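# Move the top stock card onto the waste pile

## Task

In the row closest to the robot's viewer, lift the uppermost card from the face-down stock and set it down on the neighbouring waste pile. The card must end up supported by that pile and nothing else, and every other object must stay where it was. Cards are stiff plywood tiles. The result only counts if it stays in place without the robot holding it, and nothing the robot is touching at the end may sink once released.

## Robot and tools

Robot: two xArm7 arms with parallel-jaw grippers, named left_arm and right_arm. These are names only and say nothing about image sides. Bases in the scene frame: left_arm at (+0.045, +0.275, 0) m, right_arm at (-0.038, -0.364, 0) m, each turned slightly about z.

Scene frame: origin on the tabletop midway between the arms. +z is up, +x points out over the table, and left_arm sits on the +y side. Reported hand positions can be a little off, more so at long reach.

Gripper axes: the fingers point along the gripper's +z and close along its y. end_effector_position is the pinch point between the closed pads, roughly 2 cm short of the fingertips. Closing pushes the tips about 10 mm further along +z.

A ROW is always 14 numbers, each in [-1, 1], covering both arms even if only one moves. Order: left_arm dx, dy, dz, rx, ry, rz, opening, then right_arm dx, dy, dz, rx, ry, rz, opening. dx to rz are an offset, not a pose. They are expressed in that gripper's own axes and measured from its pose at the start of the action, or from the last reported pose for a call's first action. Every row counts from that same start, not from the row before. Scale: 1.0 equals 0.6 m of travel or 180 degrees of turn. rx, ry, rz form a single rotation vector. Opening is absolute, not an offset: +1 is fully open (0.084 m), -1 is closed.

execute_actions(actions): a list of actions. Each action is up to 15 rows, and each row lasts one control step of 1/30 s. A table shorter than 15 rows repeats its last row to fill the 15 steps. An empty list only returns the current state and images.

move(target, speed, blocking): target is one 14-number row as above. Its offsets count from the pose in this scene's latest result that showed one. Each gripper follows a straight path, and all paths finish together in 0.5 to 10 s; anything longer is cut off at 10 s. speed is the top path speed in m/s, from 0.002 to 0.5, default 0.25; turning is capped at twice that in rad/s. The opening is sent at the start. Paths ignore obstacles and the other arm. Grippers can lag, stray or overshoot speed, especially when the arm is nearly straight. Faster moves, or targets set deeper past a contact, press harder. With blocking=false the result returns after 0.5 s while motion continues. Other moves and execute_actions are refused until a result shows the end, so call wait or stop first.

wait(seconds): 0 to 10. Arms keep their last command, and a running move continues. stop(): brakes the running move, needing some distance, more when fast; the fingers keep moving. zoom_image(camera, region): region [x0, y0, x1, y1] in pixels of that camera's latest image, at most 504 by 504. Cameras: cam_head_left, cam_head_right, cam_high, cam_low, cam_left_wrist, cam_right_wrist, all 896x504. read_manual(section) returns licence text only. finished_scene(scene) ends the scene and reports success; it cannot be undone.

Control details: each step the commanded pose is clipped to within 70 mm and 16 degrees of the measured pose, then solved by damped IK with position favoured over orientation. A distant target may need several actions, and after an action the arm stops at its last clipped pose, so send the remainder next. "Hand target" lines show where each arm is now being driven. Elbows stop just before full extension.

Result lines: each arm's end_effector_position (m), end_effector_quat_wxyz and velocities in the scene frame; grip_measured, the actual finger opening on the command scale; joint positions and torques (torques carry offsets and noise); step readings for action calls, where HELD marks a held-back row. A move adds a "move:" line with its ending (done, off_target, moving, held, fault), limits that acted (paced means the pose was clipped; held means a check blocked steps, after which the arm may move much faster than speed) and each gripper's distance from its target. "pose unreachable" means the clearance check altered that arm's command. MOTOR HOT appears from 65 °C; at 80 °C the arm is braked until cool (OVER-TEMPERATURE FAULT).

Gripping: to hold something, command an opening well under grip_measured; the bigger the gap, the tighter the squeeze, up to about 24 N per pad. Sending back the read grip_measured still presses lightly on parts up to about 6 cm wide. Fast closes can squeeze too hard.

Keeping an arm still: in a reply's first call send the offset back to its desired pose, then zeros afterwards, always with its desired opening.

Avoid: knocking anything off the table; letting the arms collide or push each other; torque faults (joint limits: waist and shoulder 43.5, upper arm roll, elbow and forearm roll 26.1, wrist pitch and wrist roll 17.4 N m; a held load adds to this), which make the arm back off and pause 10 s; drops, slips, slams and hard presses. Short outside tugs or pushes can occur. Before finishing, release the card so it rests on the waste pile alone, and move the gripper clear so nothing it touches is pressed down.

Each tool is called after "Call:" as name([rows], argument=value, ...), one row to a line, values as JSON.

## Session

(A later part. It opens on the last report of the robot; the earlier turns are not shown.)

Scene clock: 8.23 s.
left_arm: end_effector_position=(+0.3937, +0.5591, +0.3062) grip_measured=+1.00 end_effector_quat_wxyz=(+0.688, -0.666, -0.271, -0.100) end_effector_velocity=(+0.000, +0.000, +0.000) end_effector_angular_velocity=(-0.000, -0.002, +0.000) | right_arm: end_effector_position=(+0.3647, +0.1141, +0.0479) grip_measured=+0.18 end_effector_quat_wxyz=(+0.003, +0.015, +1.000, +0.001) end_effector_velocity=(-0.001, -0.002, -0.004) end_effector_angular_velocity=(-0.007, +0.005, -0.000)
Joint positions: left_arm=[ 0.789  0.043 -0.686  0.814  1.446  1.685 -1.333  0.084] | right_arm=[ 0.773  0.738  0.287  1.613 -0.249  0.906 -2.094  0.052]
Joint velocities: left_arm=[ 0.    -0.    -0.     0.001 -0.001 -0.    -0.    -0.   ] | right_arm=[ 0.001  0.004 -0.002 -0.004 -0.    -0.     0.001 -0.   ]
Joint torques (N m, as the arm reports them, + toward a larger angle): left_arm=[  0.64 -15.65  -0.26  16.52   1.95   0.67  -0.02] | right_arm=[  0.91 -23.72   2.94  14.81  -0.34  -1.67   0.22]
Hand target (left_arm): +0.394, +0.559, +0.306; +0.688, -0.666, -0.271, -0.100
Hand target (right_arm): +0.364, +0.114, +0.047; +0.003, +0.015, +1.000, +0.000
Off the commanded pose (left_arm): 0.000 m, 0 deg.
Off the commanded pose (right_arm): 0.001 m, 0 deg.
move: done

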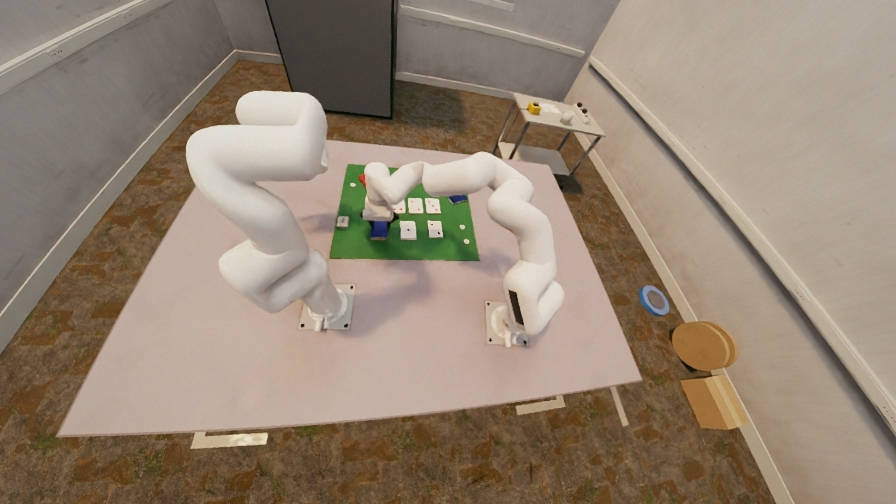

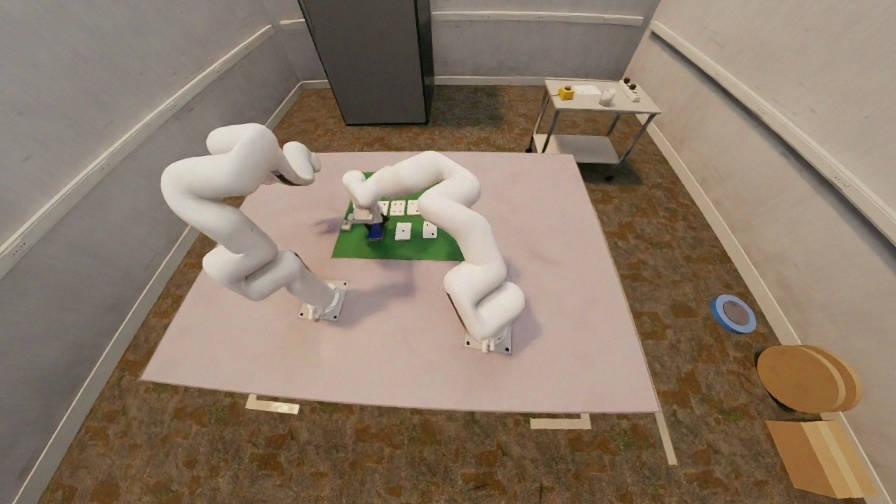

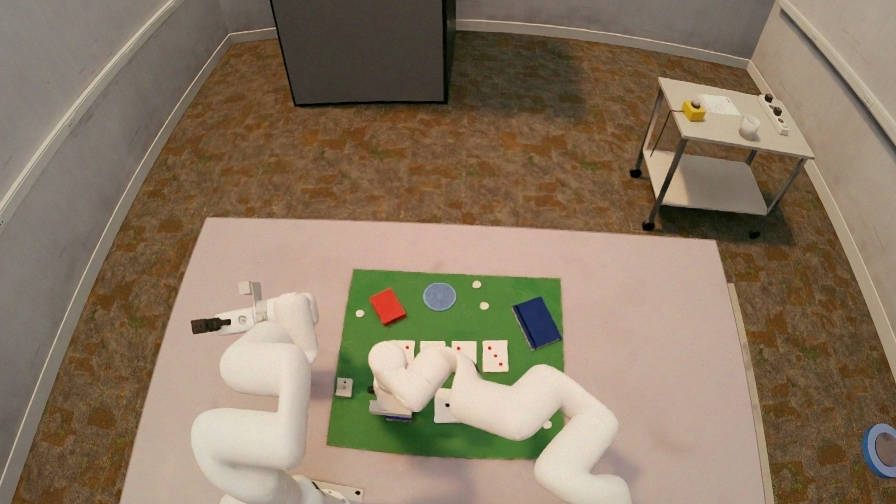

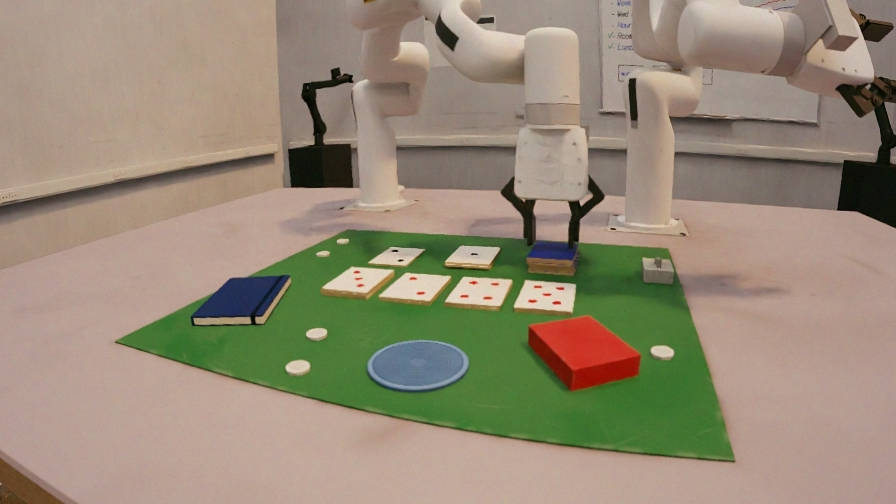

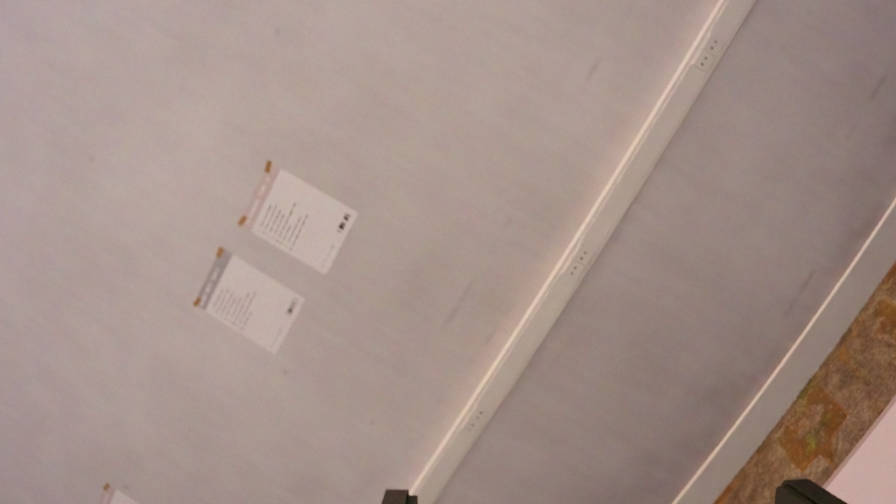

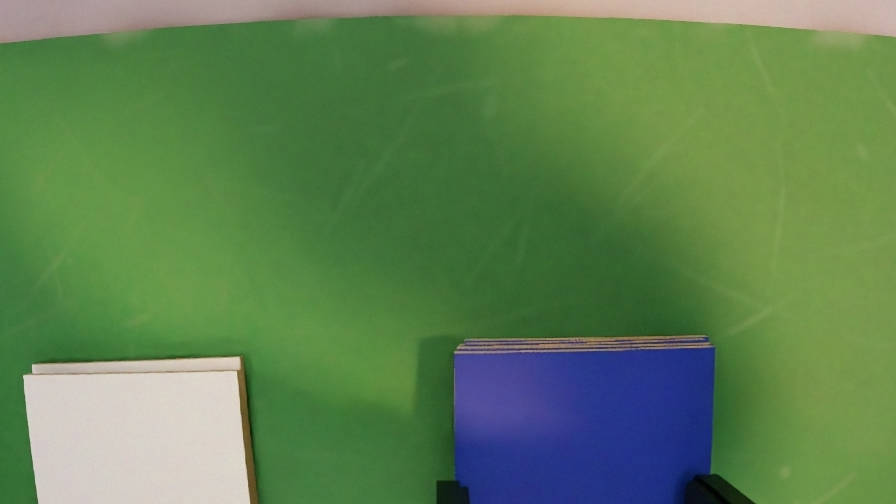

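Call:
execute_actions([
  [[0,0,0,0,0,0,1,0,0,0.003,0,0,0,-0.2]],
  [[0,0,0,0,0,0,1,0,0,0.003,0,0,0,-0.2]],
  [[0,0,0,0,0,0,1,0,0,0.003,0,0,0,-0.2]],
  [[0,0,0,0,0,0,1,0,0,0.003,0,0,0,-0.2]],
])

Call:
zoom_image(camera="cam_low", region=[510, 215, 600, 285])

Scene clock: 12.97 s.
left_arm: end_effector_position=(+0.3937, +0.5591, +0.3062) grip_measured=+1.00 end_effector_quat_wxyz=(+0.688, -0.666, -0.271, -0.100) end_effector_velocity=(+0.000, -0.000, +0.000) end_effector_angular_velocity=(+0.000, -0.000, -0.001) | right_arm: end_effector_position=(+0.3652, +0.1148, +0.0423) grip_measured=-0.21 end_effector_quat_wxyz=(+0.004, +0.015, +1.000, +0.002) end_effector_velocity=(-0.001, -0.000, -0.001) end_effector_angular_velocity=(-0.001, +0.001, -0.000)
Joint positions: left_arm=[ 0.789  0.043 -0.686  0.814  1.446  1.685 -1.333  0.084] | right_arm=[ 0.774  0.748  0.285  1.613 -0.253  0.893 -2.091  0.035]
Joint velocities: left_arm=[-0.001 -0.001  0.    -0.001 -0.    -0.    -0.     0.   ] | right_arm=[ 0.     0.001  0.    -0.001 -0.001 -0.001  0.001  0.   ]
Joint torques (N m, as the arm reports them, + toward a larger angle): left_arm=[  0.34 -15.81  -0.14  16.49   1.89   0.63  -0.02] | right_arm=[  1.04 -17.64   2.13  11.44  -0.48  -2.44   0.08]
Hand target (left_arm): +0.394, +0.559, +0.306; +0.688, -0.666, -0.271, -0.100
Hand target (right_arm): +0.365, +0.114, +0.041; +0.003, +0.015, +1.000, +0.001
Off the commanded pose (left_arm): 0.000 m, 0 deg.
Off the commanded pose (right_arm): 0.001 m, 0 deg.
Step readings (end_effector_position; steps 1 to 15: 1st action; 16 to 30: 2nd action; 31 to 45: 3rd action; 46 to 60: 4th action):
0: left_arm (+0.3937, +0.5591, +0.3062) | right_arm (+0.3645, +0.1139, +0.0473)
1: left_arm (+0.3937, +0.5591, +0.3062) | right_arm (+0.3645, +0.1139, +0.0473)
2: left_arm (+0.3937, +0.5591, +0.3062) | right_arm (+0.3647, +0.1141, +0.0471)
4: left_arm (+0.3937, +0.5591, +0.3062) | right_arm (+0.3647, +0.1141, +0.0464)
8: left_arm (+0.3937, +0.5591, +0.3062) | right_arm (+0.3647, +0.1141, +0.0460)
15: left_arm (+0.3937, +0.5591, +0.3062) | right_arm (+0.3647, +0.1142, +0.0462)
16: left_arm (+0.3937, +0.5591, +0.3062) | right_arm (+0.3647, +0.1142, +0.0461)
17: left_arm (+0.3937, +0.5591, +0.3062) | right_arm (+0.3648, +0.1143, +0.0458)
19: left_arm (+0.3937, +0.5591, +0.3062) | right_arm (+0.3647, +0.1142, +0.0448)
23: left_arm (+0.3937, +0.5591, +0.3062) | right_arm (+0.3646, +0.1141, +0.0442)
30: left_arm (+0.3937, +0.5591, +0.3062) | right_arm (+0.3647, +0.1142, +0.0444)
31: left_arm (+0.3937, +0.5591, +0.3062) | right_arm (+0.3647, +0.1142, +0.0443)
32: left_arm (+0.3937, +0.5591, +0.3062) | right_arm (+0.3648, +0.1143, +0.0441)
34: left_arm (+0.3937, +0.5591, +0.3062) | right_arm (+0.3647, +0.1142, +0.0430)
38: left_arm (+0.3937, +0.5591, +0.3062) | right_arm (+0.3648, +0.1143, +0.0430)
45: left_arm (+0.3937, +0.5591, +0.3062) | right_arm (+0.3648, +0.1143, +0.0429)
46: left_arm (+0.3937, +0.5591, +0.3062) | right_arm (+0.3648, +0.1143, +0.0429)
47: left_arm (+0.3937, +0.5591, +0.3062) | right_arm (+0.3649, +0.1145, +0.0427)
49: left_arm (+0.3937, +0.5591, +0.3062) | right_arm (+0.3652, +0.1148, +0.0427)
53: left_arm (+0.3937, +0.5591, +0.3062) | right_arm (+0.3652, +0.1148, +0.0425)
60: end_effector_position above

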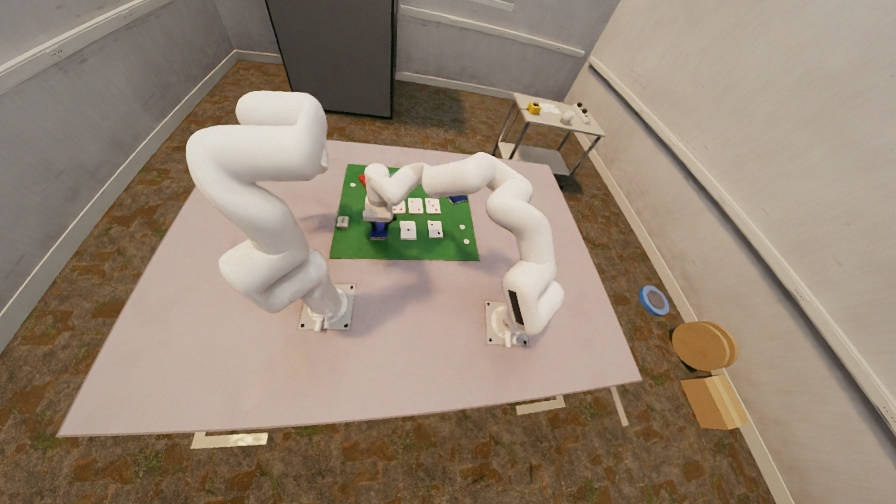

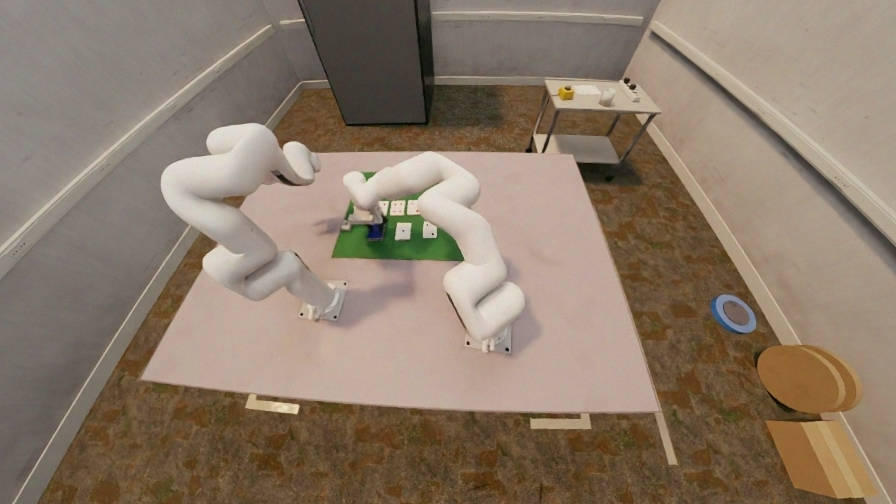

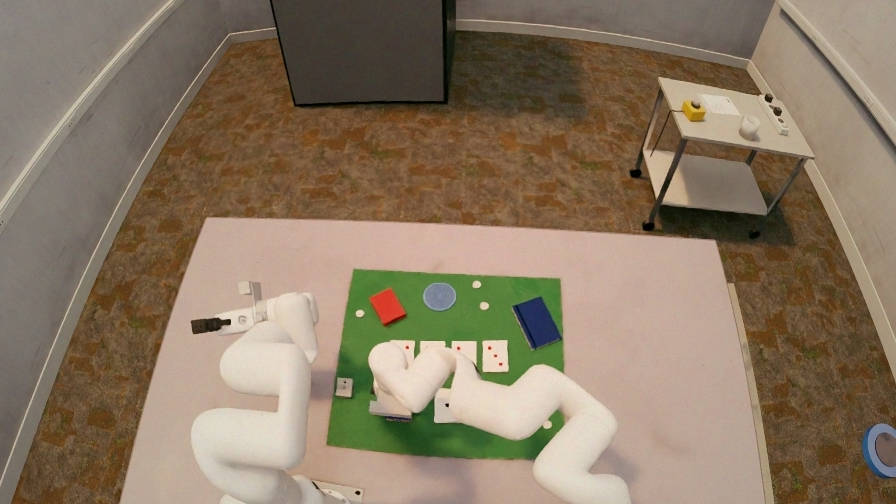

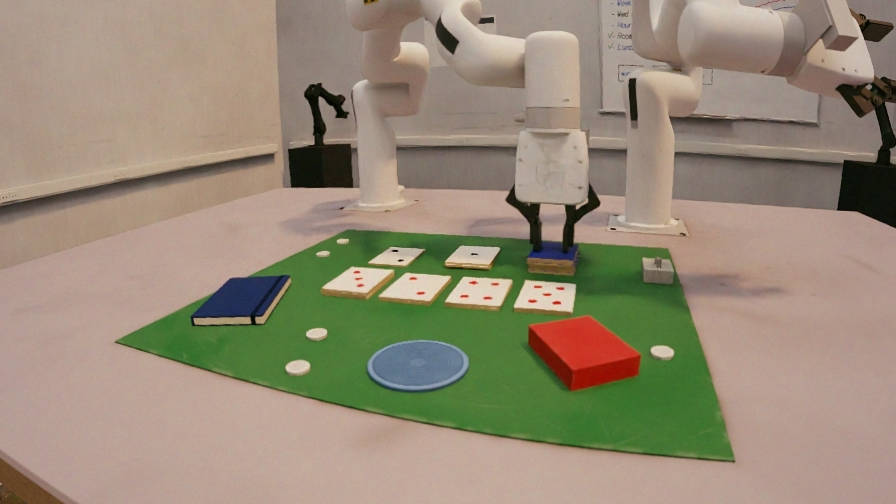

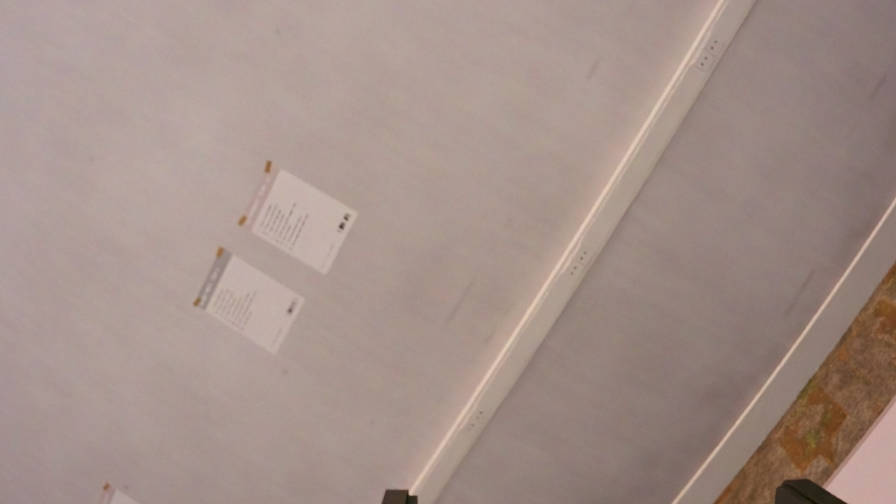

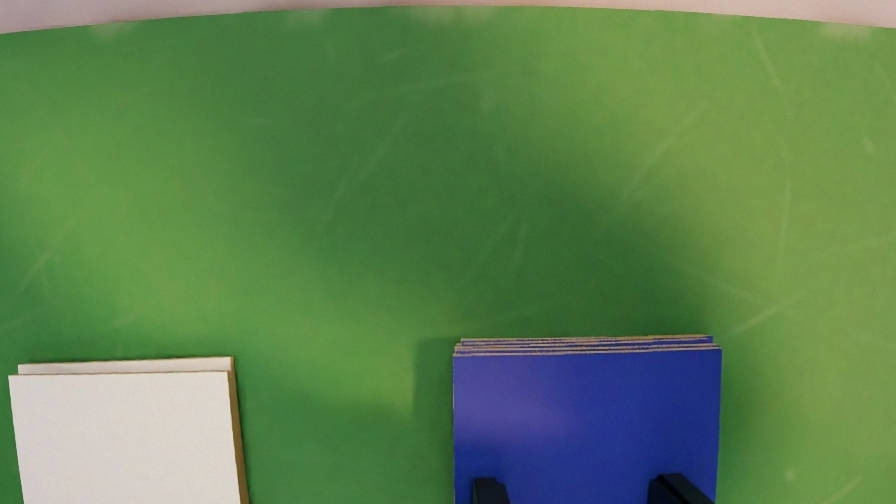

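Region (510, 215, 600, 285) of cam_low's 896x504 image, scaled by 5.600, with more detail than that image has.

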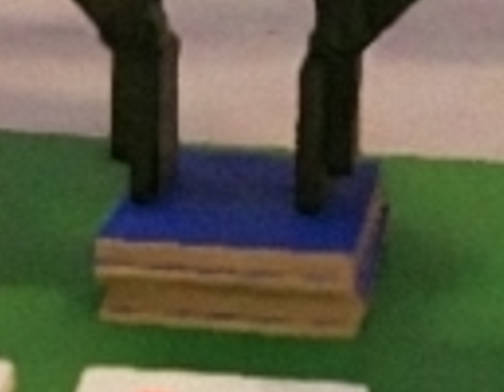

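Call:
execute_actions([
  [[0,0,0,0,0,0,1,0,0,-0.002,0,0,0,-0.2],[0,0,0,0,0,0,1,0,0,-0.004,0,0,0,-0.2],[0,0,0,0,0,0,1,0,0,-0.005,0,0,0,-0.2],[0,0,0,0,0,0,1,0,0,-0.005,0,0,0,-0.2],[0,0,0,0,0,0,1,0,0,-0.005,0,0,0,-0.2],[0,0,0,0,0,0,1,0,0,-0.005,0,0,0,0.7]],
  [[0,0,0,0,0,0,1,0,0,0,0,0,0,0.7]],
  [[0,0,0,0,0,0,1,0,0,0.003,0,0,0,0.7],[0,0,0,0,0,0,1,0,0,0.006,0,0,0,0.7],[0,0,0,0,0,0,1,0,0,0.009,0,0,0,0.7],[0,0,0,0,0,0,1,0,0,0.012,0,0,0,0.7],[0,0,0,0,0,0,1,0,0,0.015,0,0,0,0.7],[0,0,0,0,0,0,1,0,0,0.017,0,0,0,0.7]],
])

Call:
zoom_image(camera="cam_low", region=[510, 215, 600, 285])

Scene clock: 15.37 s.
left_arm: end_effector_position=(+0.3937, +0.5591, +0.3062) grip_measured=+1.00 end_effector_quat_wxyz=(+0.688, -0.666, -0.271, -0.100) end_effector_velocity=(-0.000, +0.000, -0.000) end_effector_angular_velocity=(-0.001, +0.001, +0.001) | right_arm: end_effector_position=(+0.3646, +0.1149, +0.0344) grip_measured=+0.70 end_effector_quat_wxyz=(+0.003, +0.015, +1.000, +0.002) end_effector_velocity=(+0.000, -0.001, -0.001) end_effector_angular_velocity=(-0.001, -0.001, +0.000)
Joint positions: left_arm=[ 0.789  0.043 -0.686  0.814  1.446  1.685 -1.333  0.084] | right_arm=[ 0.776  0.761  0.282  1.611 -0.256  0.879 -2.09   0.073]
Joint velocities: left_arm=[-0.002  0.001  0.002  0.001 -0.001  0.     0.    -0.   ] | right_arm=[ 0.     0.001 -0.001 -0.001 -0.002 -0.002  0.     0.   ]
Joint torques (N m, as the arm reports them, + toward a larger angle): left_arm=[  0.74 -15.7   -0.17  16.52   1.84   0.61   0.01] | right_arm=[  0.15 -21.97   1.85  13.05  -0.65  -1.24   0.13]
Hand target (left_arm): +0.394, +0.559, +0.306; +0.688, -0.666, -0.271, -0.100
Hand target (right_arm): +0.365, +0.114, +0.033; +0.003, +0.015, +1.000, +0.001
Off the commanded pose (left_arm): 0.000 m, 0 deg.
Off the commanded pose (right_arm): 0.001 m, 0 deg.
Step readings (end_effector_position; steps 1 to 15: 1st action; 16 to 30: 2nd action; 31 to 45: 3rd action):
0: left_arm (+0.3937, +0.5591, +0.3062) | right_arm (+0.3651, +0.1146, +0.0418)
1: left_arm (+0.3937, +0.5591, +0.3062) | right_arm (+0.3651, +0.1146, +0.0418)
2: left_arm (+0.3937, +0.5591, +0.3062) | right_arm (+0.3651, +0.1146, +0.0421)
4: left_arm (+0.3937, +0.5591, +0.3062) | right_arm (+0.3650, +0.1145, +0.0424)
8: left_arm (+0.3937, +0.5591, +0.3062) | right_arm (+0.3638, +0.1129, +0.0409)
15: left_arm (+0.3937, +0.5591, +0.3062) | right_arm (+0.3645, +0.1141, +0.0437)
16: left_arm (+0.3937, +0.5591, +0.3062) | right_arm (+0.3647, +0.1143, +0.0441)
17: left_arm (+0.3937, +0.5591, +0.3062) | right_arm (+0.3647, +0.1144, +0.0441)
19: left_arm (+0.3937, +0.5591, +0.3062) | right_arm (+0.3644, +0.1140, +0.0435)
23: left_arm (+0.3937, +0.5591, +0.3062) | right_arm (+0.3644, +0.1139, +0.0433)
30: left_arm (+0.3937, +0.5591, +0.3062) | right_arm (+0.3645, +0.1141, +0.0437)
31: left_arm (+0.3937, +0.5591, +0.3062) | right_arm (+0.3645, +0.1141, +0.0436)
32: left_arm (+0.3937, +0.5591, +0.3062) | right_arm (+0.3646, +0.1143, +0.0433)
34: left_arm (+0.3937, +0.5591, +0.3062) | right_arm (+0.3648, +0.1145, +0.0412)
38: left_arm (+0.3937, +0.5591, +0.3062) | right_arm (+0.3643, +0.1140, +0.0345)
45: end_effector_position above

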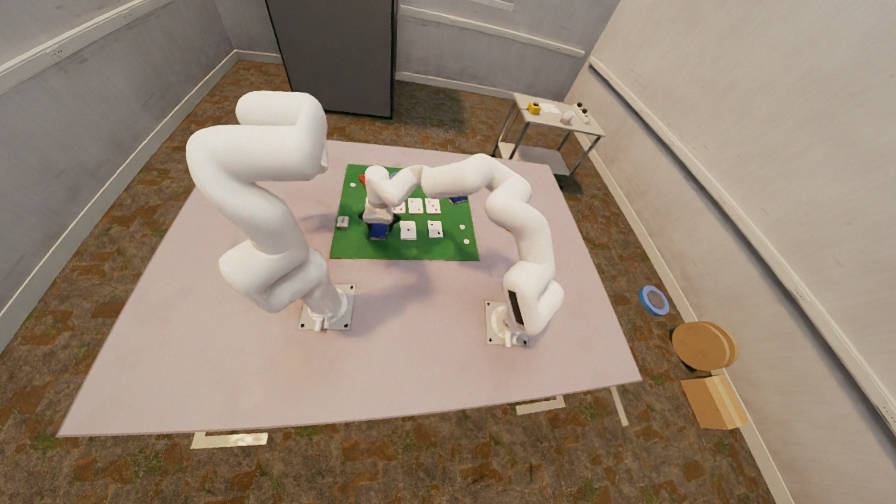

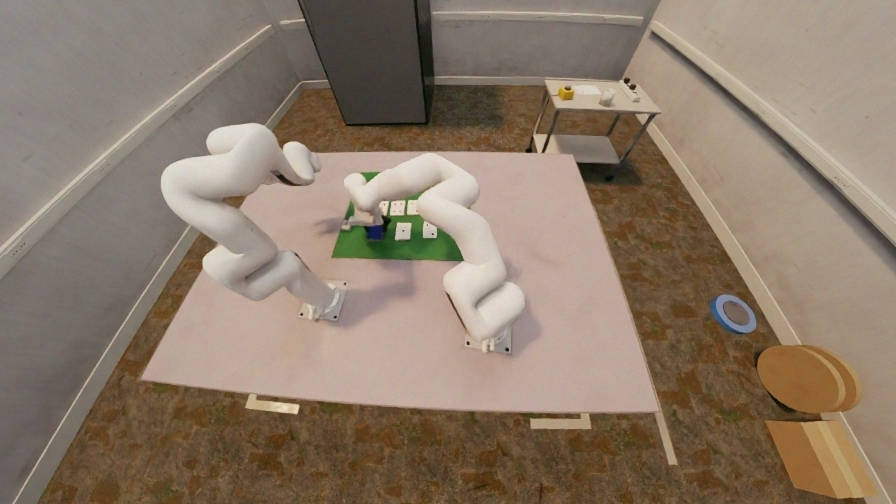

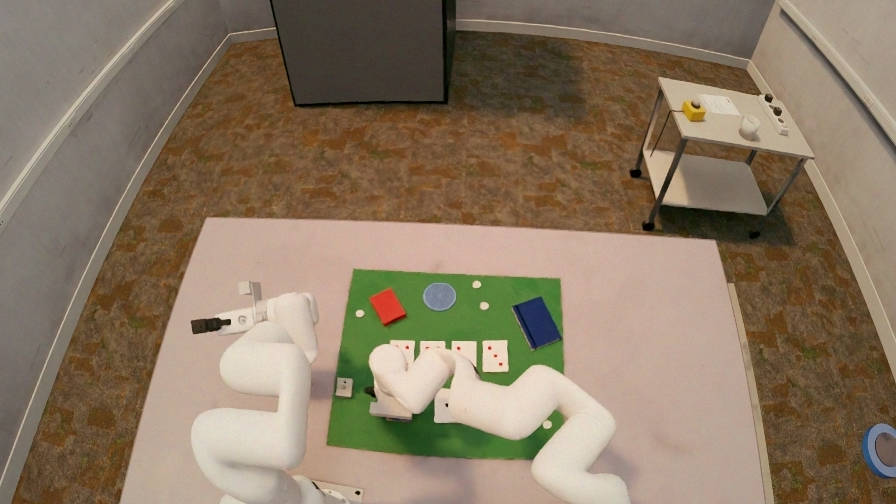

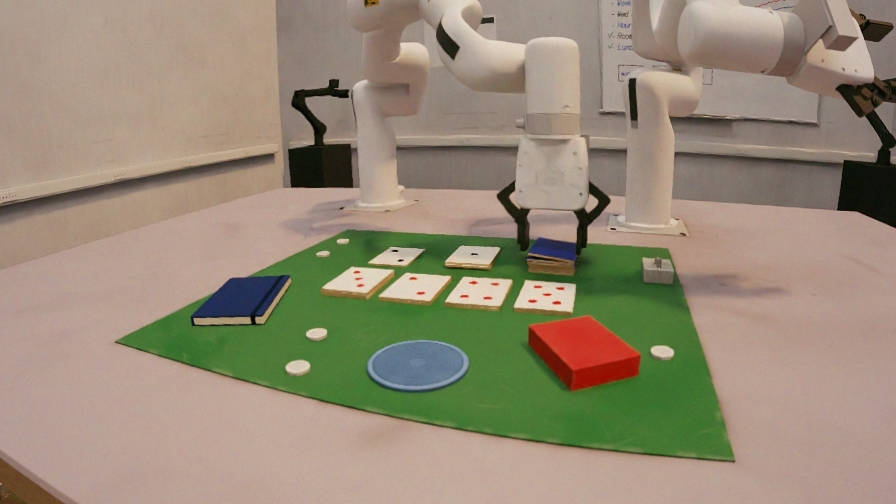

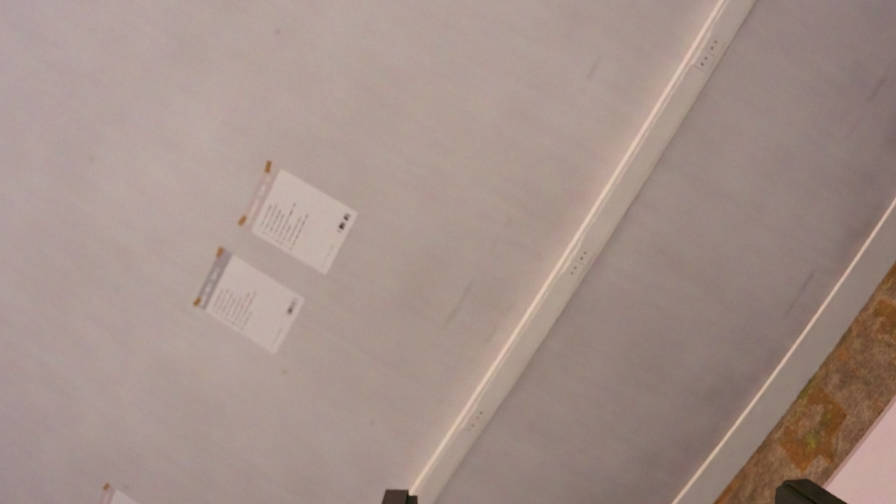

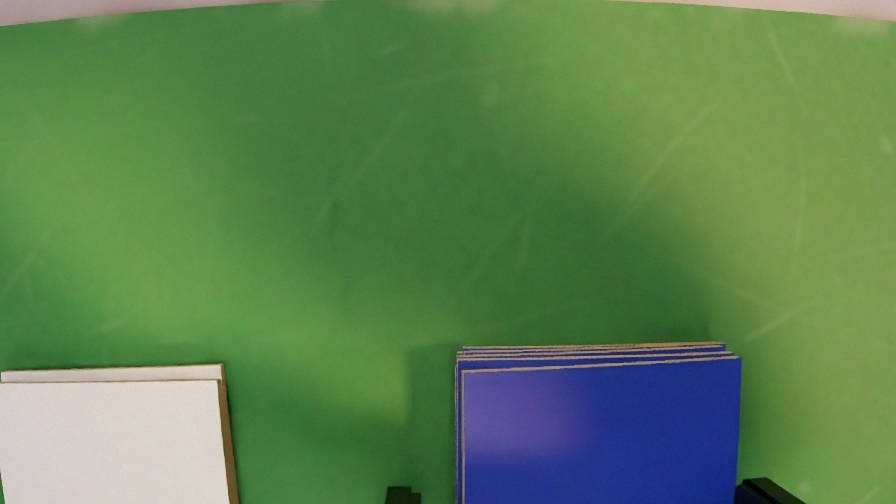

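Region (510, 215, 600, 285) of cam_low's 896x504 image, scaled by 5.600, with more detail than that image has.

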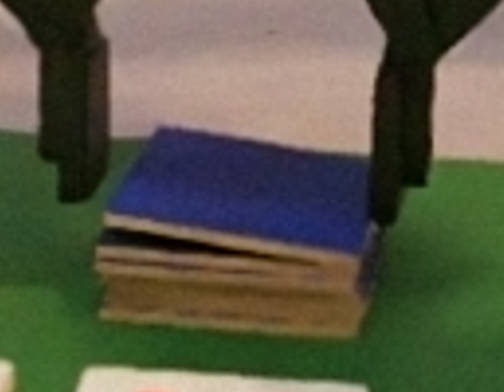

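Call:
move(target=[0,0,0,0,0,0,1, 0,0,-0.02,0,0,0,0.7], speed=0.02)

Call:
zoom_image(camera="cam_low", region=[520, 230, 590, 285])

Call:
zoom_image(camera="cam_right_wrist", region=[400, 320, 800, 504])

Scene clock: 16.57 s.
left_arm: end_effector_position=(+0.3937, +0.5591, +0.3062) grip_measured=+1.00 end_effector_quat_wxyz=(+0.688, -0.666, -0.271, -0.100) end_effector_velocity=(-0.000, +0.000, -0.000) end_effector_angular_velocity=(-0.000, +0.000, +0.000) | right_arm: end_effector_position=(+0.3645, +0.1148, +0.0463) grip_measured=+0.70 end_effector_quat_wxyz=(+0.003, +0.015, +1.000, +0.002) end_effector_velocity=(-0.001, -0.001, -0.001) end_effector_angular_velocity=(-0.003, +0.004, -0.001)
Joint positions: left_arm=[ 0.789  0.043 -0.686  0.814  1.446  1.685 -1.333  0.084] | right_arm=[ 0.774  0.741  0.286  1.613 -0.249  0.901 -2.093  0.073]
Joint velocities: left_arm=[-0.  0.  0. -0. -0. -0. -0.  0.] | right_arm=[ 0.     0.001  0.    -0.002  0.002  0.002  0.001 -0.   ]
Joint torques (N m, as the arm reports them, + toward a larger angle): left_arm=[  0.56 -15.79  -0.36  16.53   1.85   0.65  -0.06] | right_arm=[  0.68 -24.23   3.01  15.04  -0.39  -1.74   0.13]
Hand target (left_arm): +0.394, +0.559, +0.306; +0.688, -0.666, -0.271, -0.100
Hand target (right_arm): +0.365, +0.115, +0.046; +0.003, +0.015, +1.000, +0.002
Off the commanded pose (left_arm): 0.000 m, 0 deg.
Off the commanded pose (right_arm): 0.000 m, 0 deg.
move: done

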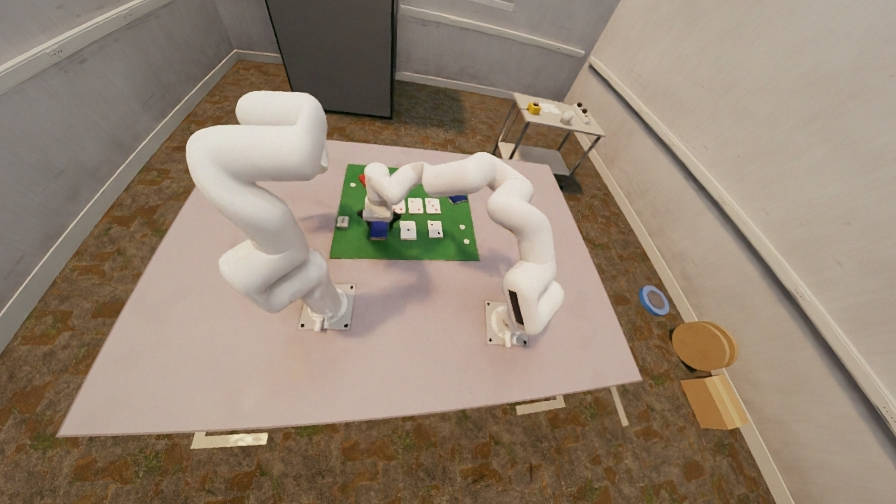

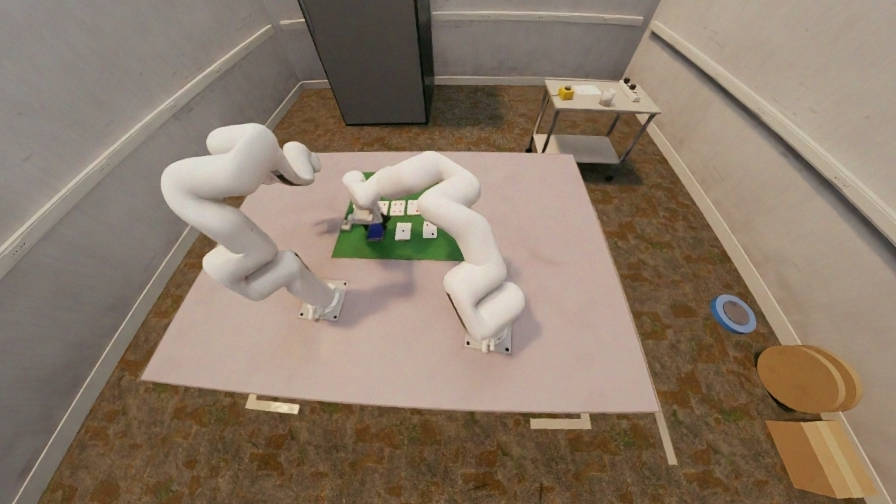

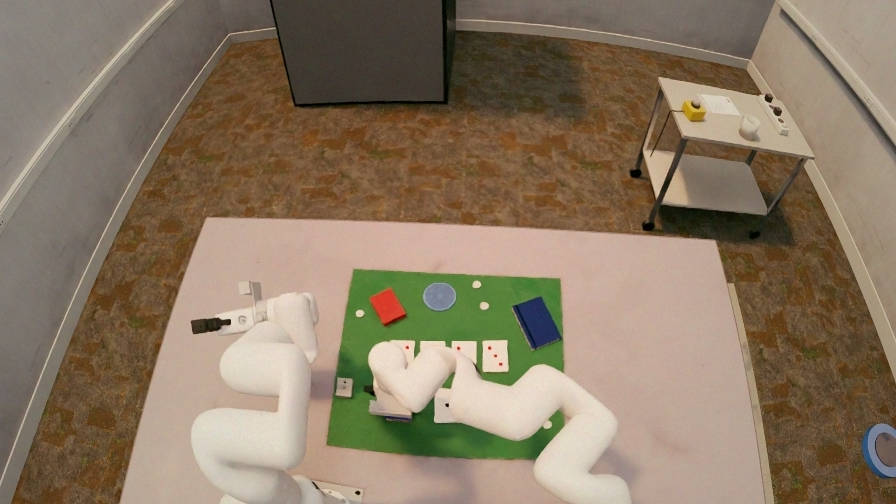

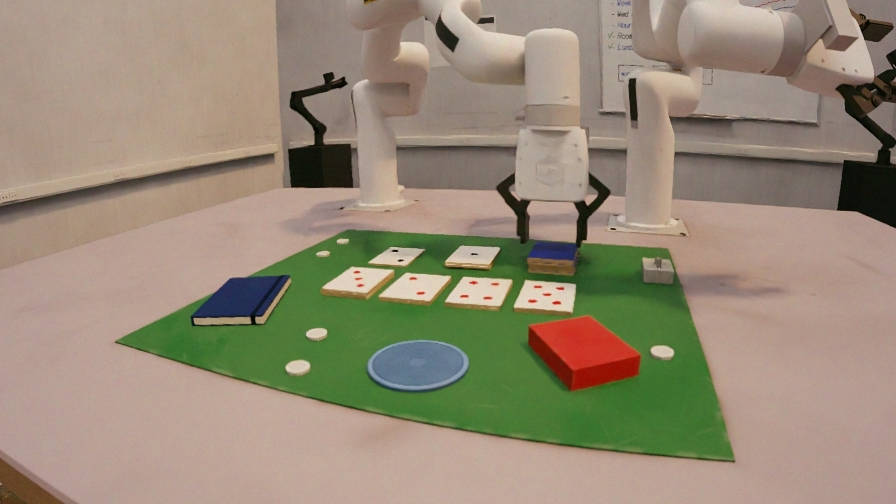

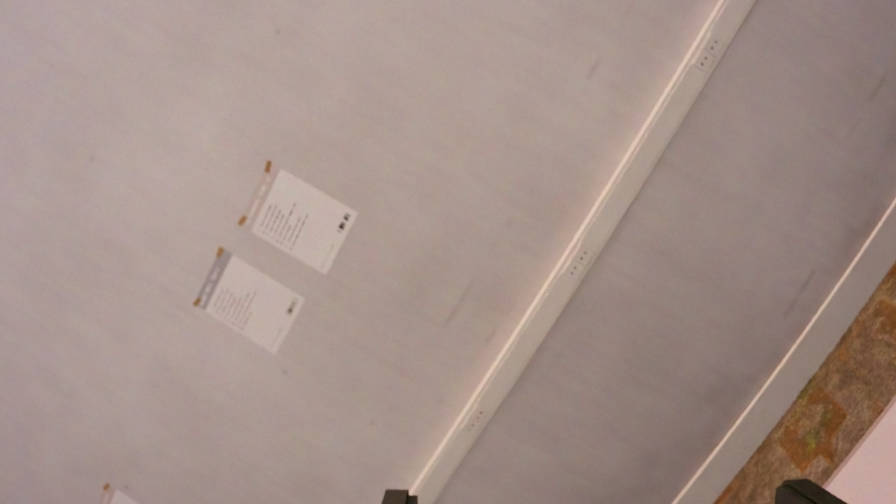

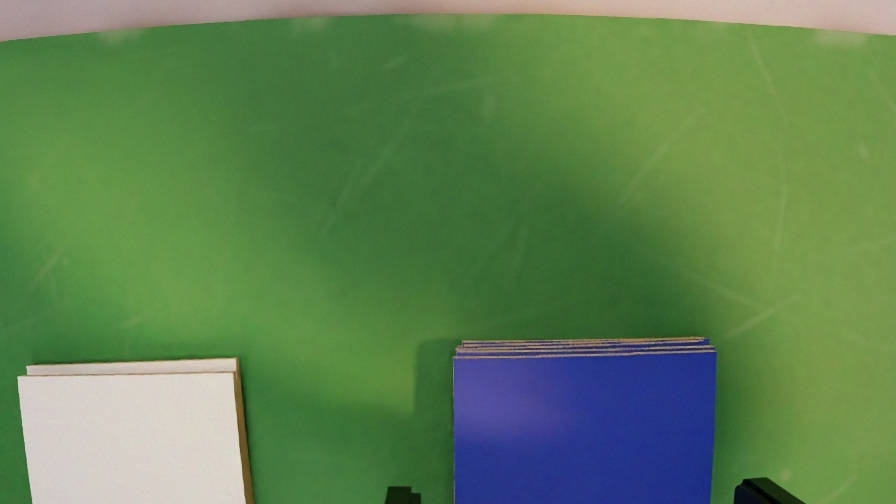

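Region (520, 230, 590, 285) of cam_low's 896x504 image, scaled by 7.200, with more detail than that image has; it fills the top 396 rows of this view, and the rest is white.

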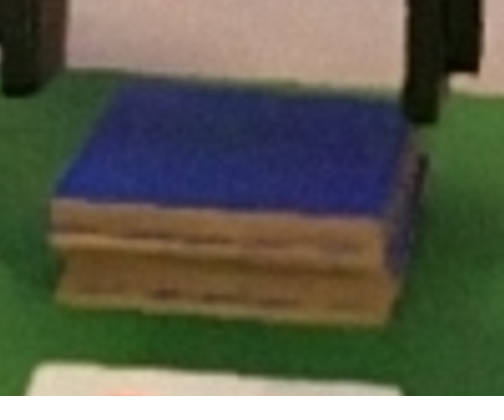

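Region (400, 320, 800, 504) of cam_right_wrist's 896x504 image, scaled by 1.260, with more detail than that image has; it fills the top 232 rows of this view, and the rest is white.

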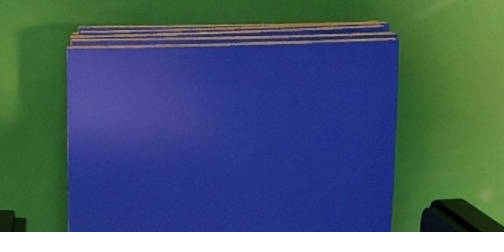

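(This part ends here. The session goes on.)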